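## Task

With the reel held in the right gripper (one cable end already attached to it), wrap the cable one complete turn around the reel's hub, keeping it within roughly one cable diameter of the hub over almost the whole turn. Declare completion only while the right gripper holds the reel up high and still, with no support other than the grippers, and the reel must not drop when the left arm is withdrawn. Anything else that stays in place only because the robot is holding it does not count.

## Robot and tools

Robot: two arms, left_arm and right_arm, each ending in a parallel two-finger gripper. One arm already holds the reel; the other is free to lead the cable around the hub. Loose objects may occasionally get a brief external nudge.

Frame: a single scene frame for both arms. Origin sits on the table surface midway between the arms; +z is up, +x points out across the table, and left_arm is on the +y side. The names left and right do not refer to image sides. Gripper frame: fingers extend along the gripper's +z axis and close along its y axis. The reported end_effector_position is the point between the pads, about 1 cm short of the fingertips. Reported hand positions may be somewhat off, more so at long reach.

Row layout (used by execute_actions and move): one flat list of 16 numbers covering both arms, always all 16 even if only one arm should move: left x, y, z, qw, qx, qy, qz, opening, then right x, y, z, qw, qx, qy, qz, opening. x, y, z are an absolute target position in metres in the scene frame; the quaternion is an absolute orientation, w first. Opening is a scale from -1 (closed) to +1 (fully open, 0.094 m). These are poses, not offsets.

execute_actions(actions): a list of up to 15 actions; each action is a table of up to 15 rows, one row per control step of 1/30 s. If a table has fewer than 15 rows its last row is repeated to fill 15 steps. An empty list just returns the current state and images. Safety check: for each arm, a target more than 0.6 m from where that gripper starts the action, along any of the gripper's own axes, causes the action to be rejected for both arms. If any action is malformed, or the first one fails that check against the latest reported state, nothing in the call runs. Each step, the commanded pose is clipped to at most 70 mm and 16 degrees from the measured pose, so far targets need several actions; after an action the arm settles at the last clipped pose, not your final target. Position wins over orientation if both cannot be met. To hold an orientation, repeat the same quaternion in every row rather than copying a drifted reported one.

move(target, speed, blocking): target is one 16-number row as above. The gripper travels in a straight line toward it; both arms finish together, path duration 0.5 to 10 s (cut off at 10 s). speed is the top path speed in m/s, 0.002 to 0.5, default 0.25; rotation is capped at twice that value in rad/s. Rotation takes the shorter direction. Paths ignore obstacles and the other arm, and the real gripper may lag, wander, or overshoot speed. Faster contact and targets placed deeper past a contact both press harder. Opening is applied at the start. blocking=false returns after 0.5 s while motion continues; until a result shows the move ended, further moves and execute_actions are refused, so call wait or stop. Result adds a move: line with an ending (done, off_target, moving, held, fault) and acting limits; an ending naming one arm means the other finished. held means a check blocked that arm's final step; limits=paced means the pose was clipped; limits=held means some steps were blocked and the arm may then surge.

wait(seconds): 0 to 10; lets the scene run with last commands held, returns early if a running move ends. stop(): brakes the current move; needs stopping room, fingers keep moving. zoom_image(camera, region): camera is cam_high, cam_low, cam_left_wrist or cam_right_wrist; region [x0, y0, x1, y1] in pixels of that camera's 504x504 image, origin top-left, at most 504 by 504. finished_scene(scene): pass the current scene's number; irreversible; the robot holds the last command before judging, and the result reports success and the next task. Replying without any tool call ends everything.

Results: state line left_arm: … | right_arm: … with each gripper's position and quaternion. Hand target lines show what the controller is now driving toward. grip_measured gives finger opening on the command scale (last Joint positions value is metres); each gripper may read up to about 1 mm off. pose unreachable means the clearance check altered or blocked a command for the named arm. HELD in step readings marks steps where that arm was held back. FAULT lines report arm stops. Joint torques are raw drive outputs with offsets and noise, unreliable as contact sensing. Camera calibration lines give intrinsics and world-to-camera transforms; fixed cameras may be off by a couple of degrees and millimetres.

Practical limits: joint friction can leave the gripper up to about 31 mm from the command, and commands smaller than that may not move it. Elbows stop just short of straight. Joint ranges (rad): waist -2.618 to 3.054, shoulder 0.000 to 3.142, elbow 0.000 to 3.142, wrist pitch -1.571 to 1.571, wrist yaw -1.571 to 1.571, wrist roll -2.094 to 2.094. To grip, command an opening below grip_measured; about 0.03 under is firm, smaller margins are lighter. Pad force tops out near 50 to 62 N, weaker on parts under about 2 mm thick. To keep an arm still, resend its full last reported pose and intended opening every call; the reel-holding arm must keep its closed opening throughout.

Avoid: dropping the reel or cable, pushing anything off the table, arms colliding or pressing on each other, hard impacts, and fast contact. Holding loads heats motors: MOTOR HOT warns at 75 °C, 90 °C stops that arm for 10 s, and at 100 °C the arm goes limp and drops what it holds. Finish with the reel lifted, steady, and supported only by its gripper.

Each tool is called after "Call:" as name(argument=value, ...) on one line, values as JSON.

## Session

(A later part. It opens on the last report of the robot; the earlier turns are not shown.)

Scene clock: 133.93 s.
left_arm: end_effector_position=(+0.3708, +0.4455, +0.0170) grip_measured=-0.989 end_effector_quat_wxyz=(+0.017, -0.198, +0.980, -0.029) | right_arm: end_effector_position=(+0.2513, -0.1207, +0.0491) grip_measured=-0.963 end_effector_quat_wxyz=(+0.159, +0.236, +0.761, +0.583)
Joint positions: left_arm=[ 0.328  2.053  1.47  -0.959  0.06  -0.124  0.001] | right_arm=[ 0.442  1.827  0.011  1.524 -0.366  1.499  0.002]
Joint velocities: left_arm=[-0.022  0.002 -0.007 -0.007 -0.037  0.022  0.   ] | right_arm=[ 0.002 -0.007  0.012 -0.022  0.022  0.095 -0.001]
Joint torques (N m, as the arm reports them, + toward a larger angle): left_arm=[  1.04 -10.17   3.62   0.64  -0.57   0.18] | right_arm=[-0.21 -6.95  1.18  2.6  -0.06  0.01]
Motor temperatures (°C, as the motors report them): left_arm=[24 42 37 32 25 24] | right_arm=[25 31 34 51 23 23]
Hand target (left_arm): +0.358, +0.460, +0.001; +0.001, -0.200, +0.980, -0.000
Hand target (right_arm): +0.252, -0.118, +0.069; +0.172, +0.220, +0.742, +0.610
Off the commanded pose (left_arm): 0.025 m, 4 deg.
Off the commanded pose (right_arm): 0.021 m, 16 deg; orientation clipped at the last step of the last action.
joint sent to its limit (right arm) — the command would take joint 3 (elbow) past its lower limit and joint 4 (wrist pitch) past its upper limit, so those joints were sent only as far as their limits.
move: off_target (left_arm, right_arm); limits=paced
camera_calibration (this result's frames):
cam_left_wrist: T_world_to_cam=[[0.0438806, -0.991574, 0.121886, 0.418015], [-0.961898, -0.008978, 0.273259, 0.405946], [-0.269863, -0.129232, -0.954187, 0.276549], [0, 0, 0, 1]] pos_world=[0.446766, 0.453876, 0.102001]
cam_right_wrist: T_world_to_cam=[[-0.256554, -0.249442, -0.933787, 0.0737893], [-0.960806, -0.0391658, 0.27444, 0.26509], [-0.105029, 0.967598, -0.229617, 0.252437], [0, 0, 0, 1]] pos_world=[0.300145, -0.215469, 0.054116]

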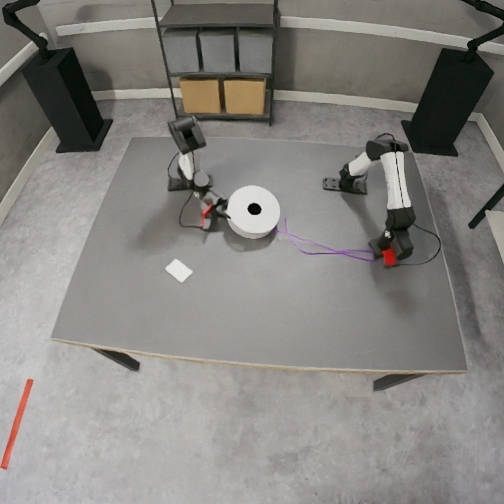

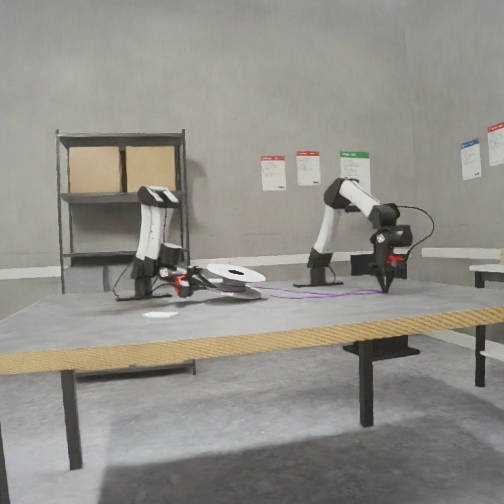

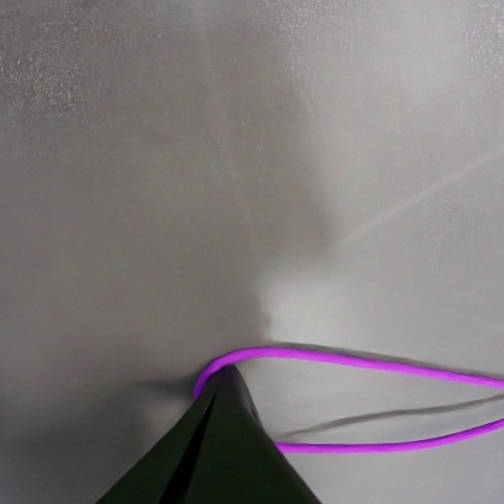

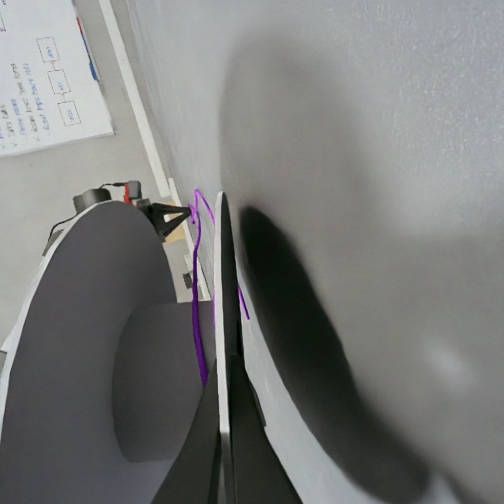

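Call:
move(target=[0.36,0.46,0.0,0,-0.2,0.98,0,-1,0.25,-0.12,0.25,0.632,-0.316,0.632,0.316,-1], speed=0.12)

Call:
move(target=[0.30,0.40,0.15,0,-0.2,0.98,0,-1,0.25,-0.12,0.45,0.632,-0.316,0.632,0.316,-1], speed=0.12)

Call:
wait(seconds=2)

Call:
zoom_image(camera="cam_low", region=[130,100,330,300])

Scene clock: 145.57 s.
left_arm: end_effector_position=(+0.3702, +0.4480, +0.0173) grip_measured=-0.989 end_effector_quat_wxyz=(+0.017, -0.196, +0.980, -0.021) | right_arm: end_effector_position=(+0.2435, -0.1193, +0.2066) grip_measured=-0.963 end_effector_quat_wxyz=(+0.584, -0.326, +0.676, +0.308)
Joint positions: left_arm=[ 0.328  2.052  1.47  -0.959  0.045 -0.121  0.001] | right_arm=[ 0.545  0.728  0.284  0.313 -0.208  0.009  0.002]
Joint velocities: left_arm=[ 0.012  0.002 -0.002  0.007  0.051  0.022 -0.001] | right_arm=[-0.002  0.002 -0.017 -0.037  0.022  0.007  0.   ]
Joint torques (N m, as the arm reports them, + toward a larger angle): left_arm=[ 0.88 -9.46  4.37  0.58 -0.41  0.17] | right_arm=[-1.7  -2.9  10.04  2.64  0.05 -0.01]
Motor temperatures (°C, as the motors report them): left_arm=[24 41 37 32 25 24] | right_arm=[25 31 35 51 23 23]
Hand target (left_arm): +0.360, +0.459, +0.001; -0.001, -0.200, +0.980, -0.001
Hand target (right_arm): +0.247, -0.122, +0.250; +0.633, -0.314, +0.634, +0.315
Off the commanded pose (left_arm): 0.023 m, 3 deg.
Off the commanded pose (right_arm): 0.044 m, 8 deg.
move: off_target (left_arm, right_arm)
camera_calibration (this result's frames):
cam_left_wrist: T_world_to_cam=[[0.0420165, -0.993396, 0.106769, 0.422305], [-0.961118, -0.0109959, 0.275919, 0.405883], [-0.272923, -0.11421, -0.955233, 0.271408], [0, 0, 0, 1]] pos_world=[0.446431, 0.454977, 0.102178]
cam_right_wrist: T_world_to_cam=[[0.743099, -0.66531, -0.0718769, -0.251936], [-0.5091, -0.492354, -0.705978, 0.252938], [0.434305, 0.561204, -0.704577, 0.204744], [0, 0, 0, 1]] pos_world=[0.227063, -0.157983, 0.304718]

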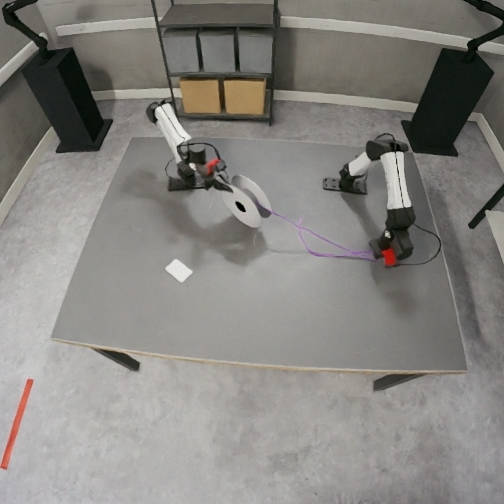

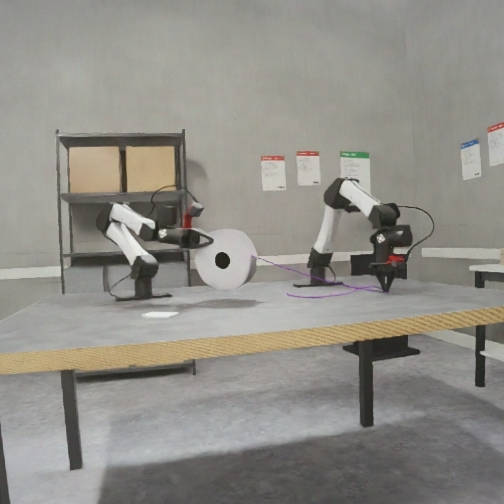

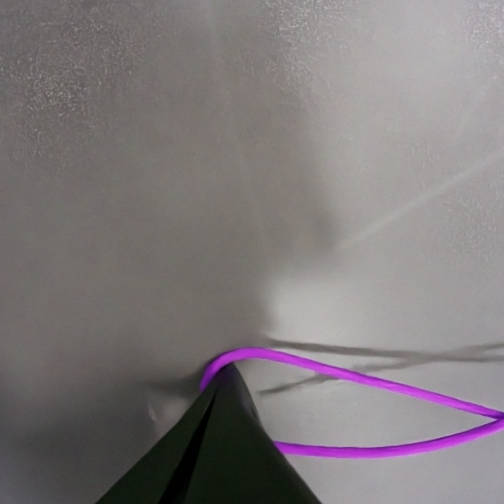

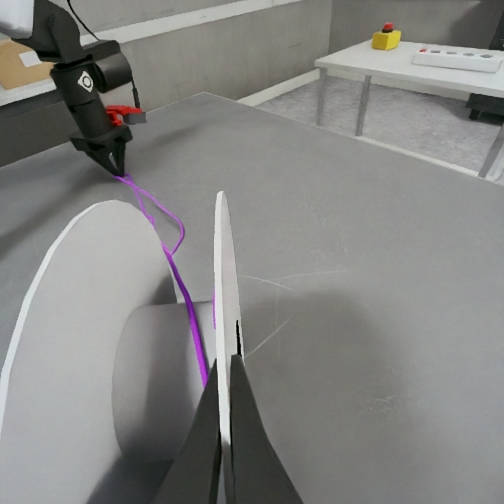

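Scene clock: 148.23 s.
left_arm: end_effector_position=(+0.2977, +0.3988, +0.1419) grip_measured=-0.989 end_effector_quat_wxyz=(-0.007, -0.199, +0.980, -0.006) | right_arm: end_effector_position=(+0.2468, -0.1192, +0.4208) grip_measured=-0.963 end_effector_quat_wxyz=(+0.602, -0.322, +0.661, +0.311)
Joint positions: left_arm=[ 0.219  1.713  1.525 -1.395  0.012 -0.236  0.001] | right_arm=[ 0.534  0.879  1.155 -0.36  -0.215  0.005  0.002]
Joint velocities: left_arm=[ 0.007 -0.007 -0.002 -0.081 -0.081 -0.051 -0.001] | right_arm=[-0.007  0.022 -0.002  0.007  0.037 -0.037  0.   ]
Joint torques (N m, as the arm reports them, + toward a larger angle): left_arm=[-1.29 -9.17  8.41  0.19 -0.08 -0.06] | right_arm=[-1.28 -0.16  8.98  2.71 -0.02 -0.03]
Motor temperatures (°C, as the motors report them): left_arm=[24 41 37 31 25 24] | right_arm=[25 31 35 52 23 23]
Hand target (left_arm): +0.298, +0.398, +0.150; -0.001, -0.200, +0.980, -0.001
Hand target (right_arm): +0.248, -0.122, +0.449; +0.633, -0.315, +0.633, +0.316
Off the commanded pose (left_arm): 0.008 m, 1 deg.
Off the commanded pose (right_arm): 0.029 m, 5 deg.
move: off_target (right_arm)
camera_calibration (this result's frames):
cam_left_wrist: T_world_to_cam=[[0.0521791, -0.995139, 0.0835217, 0.364143], [-0.945367, -0.0222716, 0.325246, 0.294142], [-0.321805, -0.0959297, -0.941934, 0.370419], [0, 0, 0, 1]] pos_world=[0.378274, 0.404458, 0.222828]
cam_right_wrist: T_world_to_cam=[[0.743513, -0.665672, -0.0637877, -0.24247], [-0.484148, -0.470043, -0.738011, 0.415818], [0.461291, 0.579604, -0.671767, 0.335945], [0, 0, 0, 1]] pos_world=[0.226629, -0.160668, 0.517089]

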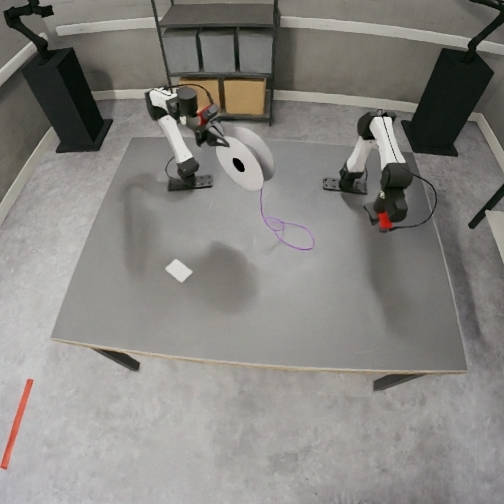

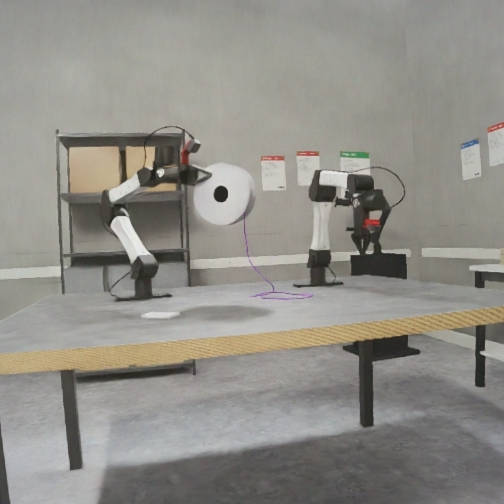

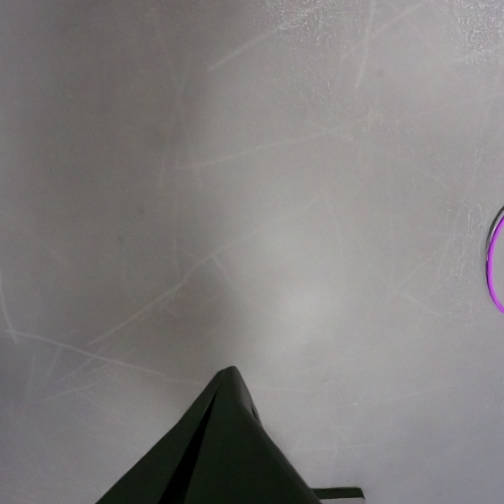

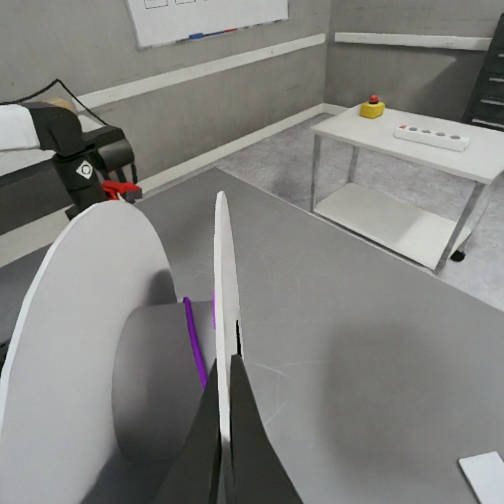

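Scene clock: 150.23 s.
left_arm: end_effector_position=(+0.2976, +0.3988, +0.1419) grip_measured=-0.989 end_effector_quat_wxyz=(-0.007, -0.199, +0.980, -0.006) | right_arm: end_effector_position=(+0.2468, -0.1192, +0.4205) grip_measured=-0.963 end_effector_quat_wxyz=(+0.601, -0.323, +0.662, +0.311)
Joint positions: left_arm=[ 0.219  1.713  1.525 -1.395  0.012 -0.236  0.001] | right_arm=[ 0.534  0.879  1.155 -0.362 -0.215  0.005  0.002]
Joint velocities: left_arm=[-0.012 -0.002 -0.007 -0.022  0.051 -0.037 -0.   ] | right_arm=[-0.022  0.007 -0.007 -0.037  0.066 -0.007 -0.   ]
Joint torques (N m, as the arm reports them, + toward a larger angle): left_arm=[-1.32 -9.21  8.38  0.16 -0.09 -0.05] | right_arm=[-1.24 -0.17  8.93  2.67 -0.02 -0.02]
Motor temperatures (°C, as the motors report them): left_arm=[24 41 37 31 25 24] | right_arm=[25 31 36 52 23 23]
Hand target (left_arm): +0.298, +0.398, +0.150; -0.001, -0.200, +0.980, -0.001
Hand target (right_arm): +0.248, -0.122, +0.449; +0.633, -0.315, +0.633, +0.316
Off the commanded pose (left_arm): 0.009 m, 1 deg.
Off the commanded pose (right_arm): 0.030 m, 5 deg.
wait: 2.00 s; at rest by 0.17 s
camera_calibration (this result's frames):
cam_left_wrist: T_world_to_cam=[[0.0525905, -0.995114, 0.0835601, 0.363995], [-0.945234, -0.022613, 0.325608, 0.294099], [-0.322128, -0.0961077, -0.941805, 0.370537], [0, 0, 0, 1]] pos_world=[0.37821, 0.404478, 0.222798]
cam_right_wrist: T_world_to_cam=[[0.743458, -0.66572, -0.0639305, -0.242416], [-0.484785, -0.470596, -0.73724, 0.415366], [0.46071, 0.579099, -0.6726, 0.336211], [0, 0, 0, 1]] pos_world=[0.226694, -0.160611, 0.516862]

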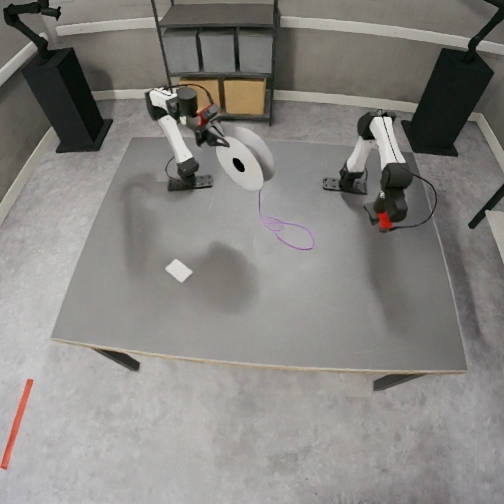

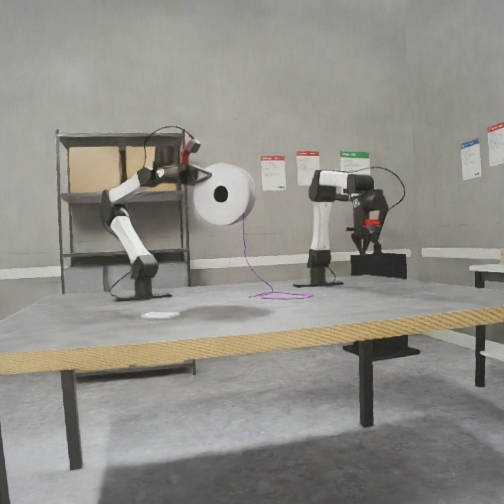

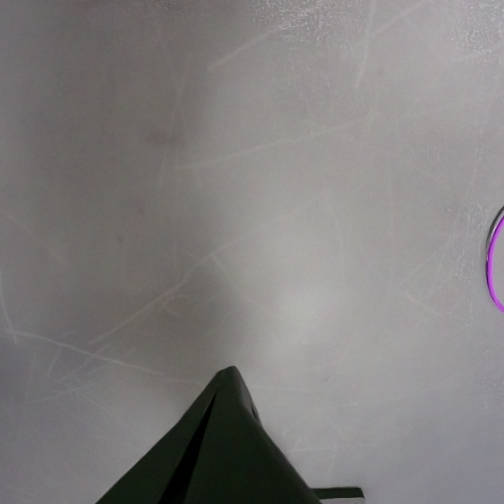

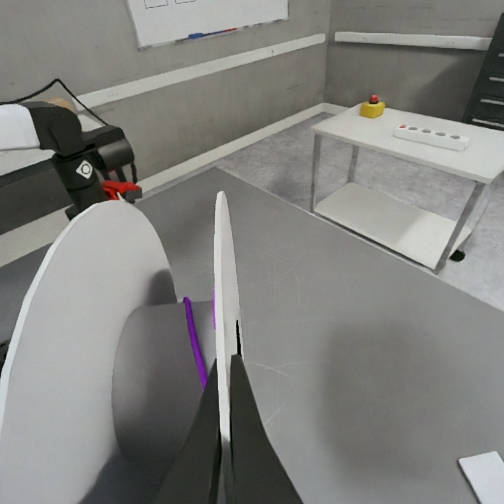

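Region (130, 100, 330, 300) of cam_low's 504x504 image, scaled by 2.520, with more detail than that image has.

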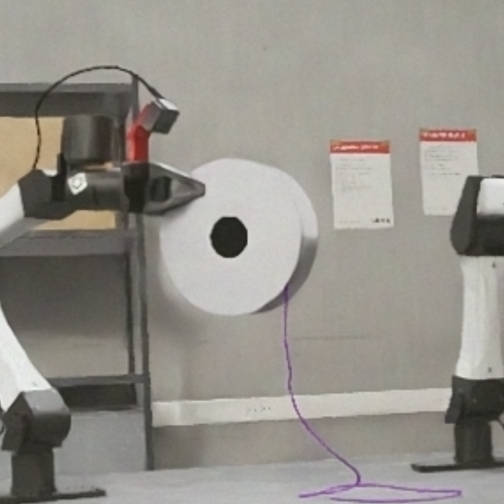

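Call:
move(target=[0.30,0.40,0.15,0,-0.2,0.98,0,-1,0.25,-0.12,0.45,0.793,-0.206,0.413,0.397,-1], speed=0.1)

Call:
wait(seconds=2)

Scene clock: 157.57 s.
left_arm: end_effector_position=(+0.2976, +0.3990, +0.1419) grip_measured=-0.989 end_effector_quat_wxyz=(-0.007, -0.199, +0.980, -0.005) | right_arm: end_effector_position=(+0.2550, -0.1180, +0.4376) grip_measured=-0.963 end_effector_quat_wxyz=(+0.782, -0.215, +0.443, +0.383)
Joint positions: left_arm=[ 0.219  1.713  1.525 -1.395  0.011 -0.236  0.001] | right_arm=[ 0.558  0.918  0.626  0.84  -0.144  0.092  0.002]
Joint velocities: left_arm=[-0.002 -0.007  0.002 -0.081 -0.022  0.037 -0.001] | right_arm=[-0.007  0.007 -0.012 -0.022  0.007 -0.022 -0.001]
Joint torques (N m, as the arm reports them, + toward a larger angle): left_arm=[-0.88 -8.75  8.83  0.16 -0.08  0.01] | right_arm=[ 0.7  -0.78  6.66  2.39  0.24  0.18]
Motor temperatures (°C, as the motors report them): left_arm=[24 40 38 31 25 24] | right_arm=[25 30 36 52 23 23]
Hand target (left_arm): +0.300, +0.400, +0.150; +0.000, -0.200, +0.980, -0.000
Hand target (right_arm): +0.249, -0.121, +0.450; +0.793, -0.201, +0.416, +0.396
Off the commanded pose (left_arm): 0.008 m, 1 deg.
Off the commanded pose (right_arm): 0.014 m, 4 deg.
move: off_target (right_arm)
camera_calibration (this result's frames):
cam_left_wrist: T_world_to_cam=[[0.0525909, -0.995209, 0.0824269, 0.364388], [-0.945173, -0.0229661, 0.325761, 0.294174], [-0.322307, -0.0950398, -0.941852, 0.370177], [0, 0, 0, 1]] pos_world=[0.378193, 0.40458, 0.222787]
cam_right_wrist: T_world_to_cam=[[0.756001, -0.648584, -0.0883245, -0.237153], [-0.139037, -0.0272576, -0.989912, 0.507218], [0.639634, 0.760655, -0.110784, 0.0731736], [0, 0, 0, 1]] pos_world=[0.203006, -0.195648, 0.489261]

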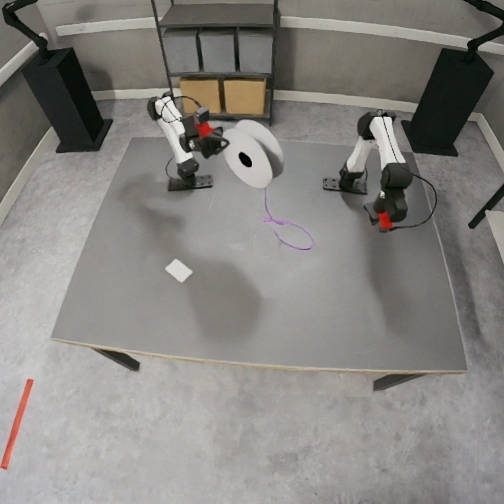

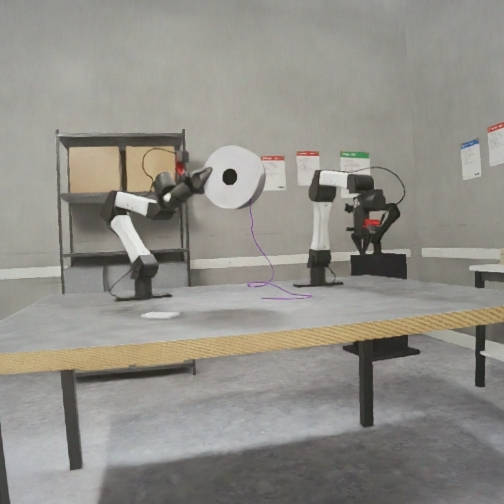

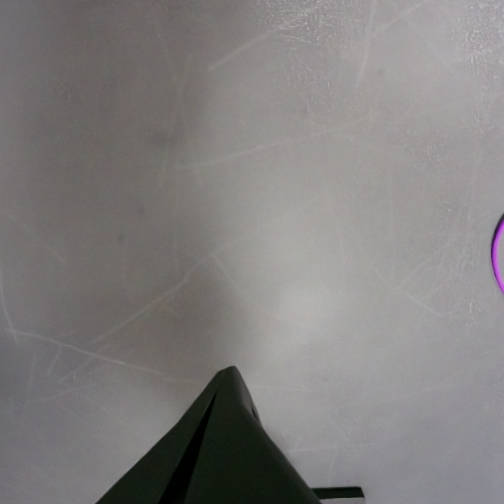

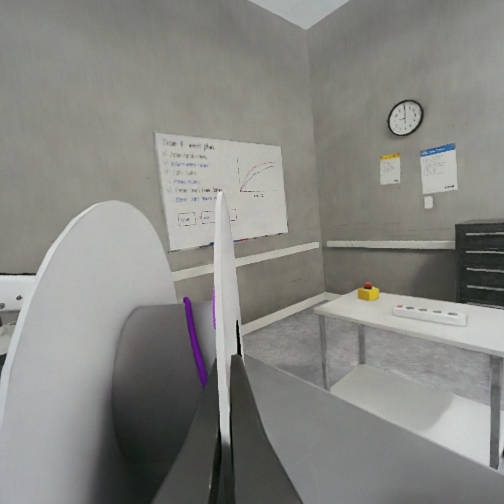

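Scene clock: 159.57 s.
left_arm: end_effector_position=(+0.2976, +0.3990, +0.1419) grip_measured=-0.989 end_effector_quat_wxyz=(-0.007, -0.199, +0.980, -0.005) | right_arm: end_effector_position=(+0.2550, -0.1180, +0.4377) grip_measured=-0.963 end_effector_quat_wxyz=(+0.782, -0.214, +0.442, +0.384)
Joint positions: left_arm=[ 0.219  1.713  1.525 -1.395  0.011 -0.236  0.001] | right_arm=[ 0.558  0.919  0.626  0.842 -0.144  0.092  0.002]
Joint velocities: left_arm=[-0.002  0.007  0.027 -0.022  0.051 -0.051  0.   ] | right_arm=[-0.017 -0.002 -0.017 -0.022  0.007 -0.007 -0.   ]
Joint torques (N m, as the arm reports them, + toward a larger angle): left_arm=[-0.86 -8.73  8.87  0.17 -0.08  0.01] | right_arm=[ 0.71 -0.76  6.62  2.35  0.24  0.18]
Motor temperatures (°C, as the motors report them): left_arm=[24 40 38 31 25 24] | right_arm=[25 30 36 52 23 23]
Hand target (left_arm): +0.300, +0.400, +0.150; +0.000, -0.200, +0.980, -0.000
Hand target (right_arm): +0.249, -0.121, +0.450; +0.793, -0.201, +0.417, +0.396
Off the commanded pose (left_arm): 0.008 m, 1 deg.
Off the commanded pose (right_arm): 0.013 m, 4 deg.
wait: 2.00 s; at rest by 0.17 s
camera_calibration (this result's frames):
cam_left_wrist: T_world_to_cam=[[0.0525909, -0.995209, 0.0824269, 0.364388], [-0.945173, -0.0229661, 0.325761, 0.294174], [-0.322307, -0.0950398, -0.941852, 0.370177], [0, 0, 0, 1]] pos_world=[0.378193, 0.40458, 0.222787]
cam_right_wrist: T_world_to_cam=[[0.756076, -0.648516, -0.0881843, -0.237211], [-0.138199, -0.0264949, -0.99005, 0.507322], [0.639727, 0.76074, -0.109657, 0.0726808], [0, 0, 0, 1]] pos_world=[0.202965, -0.195685, 0.489326]

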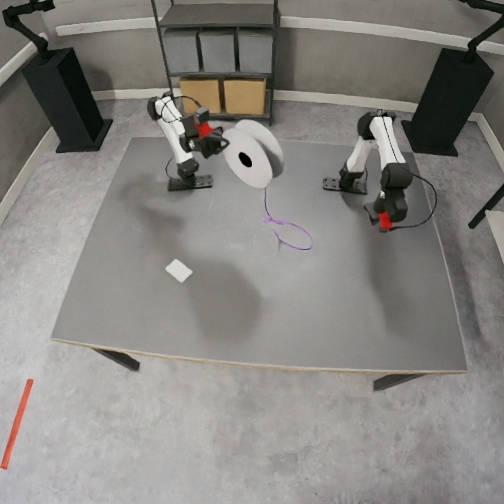

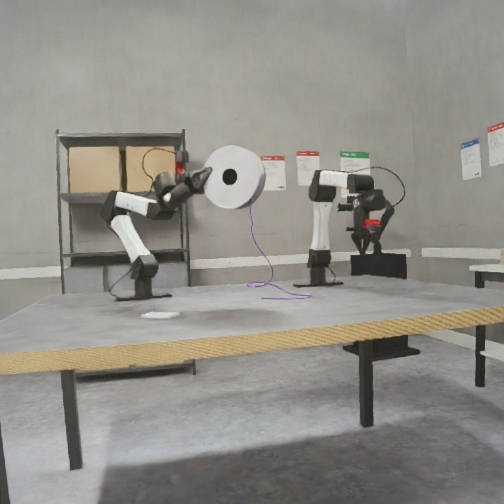

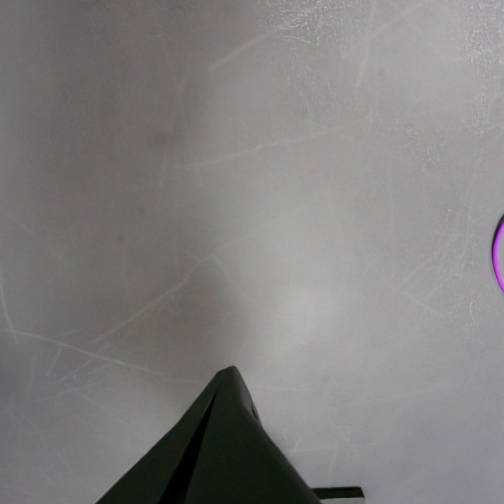

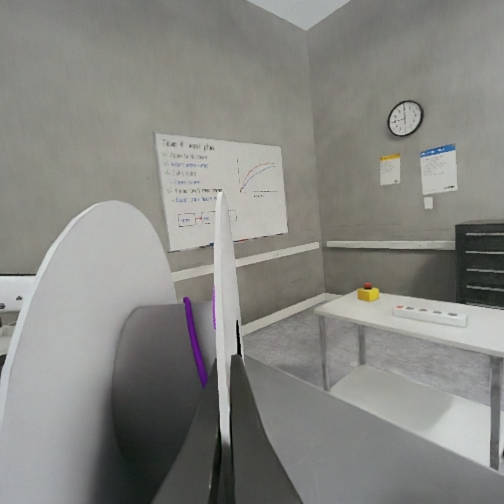

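Call:
finished_scene(scene=2)

The scene is finished: the task was done.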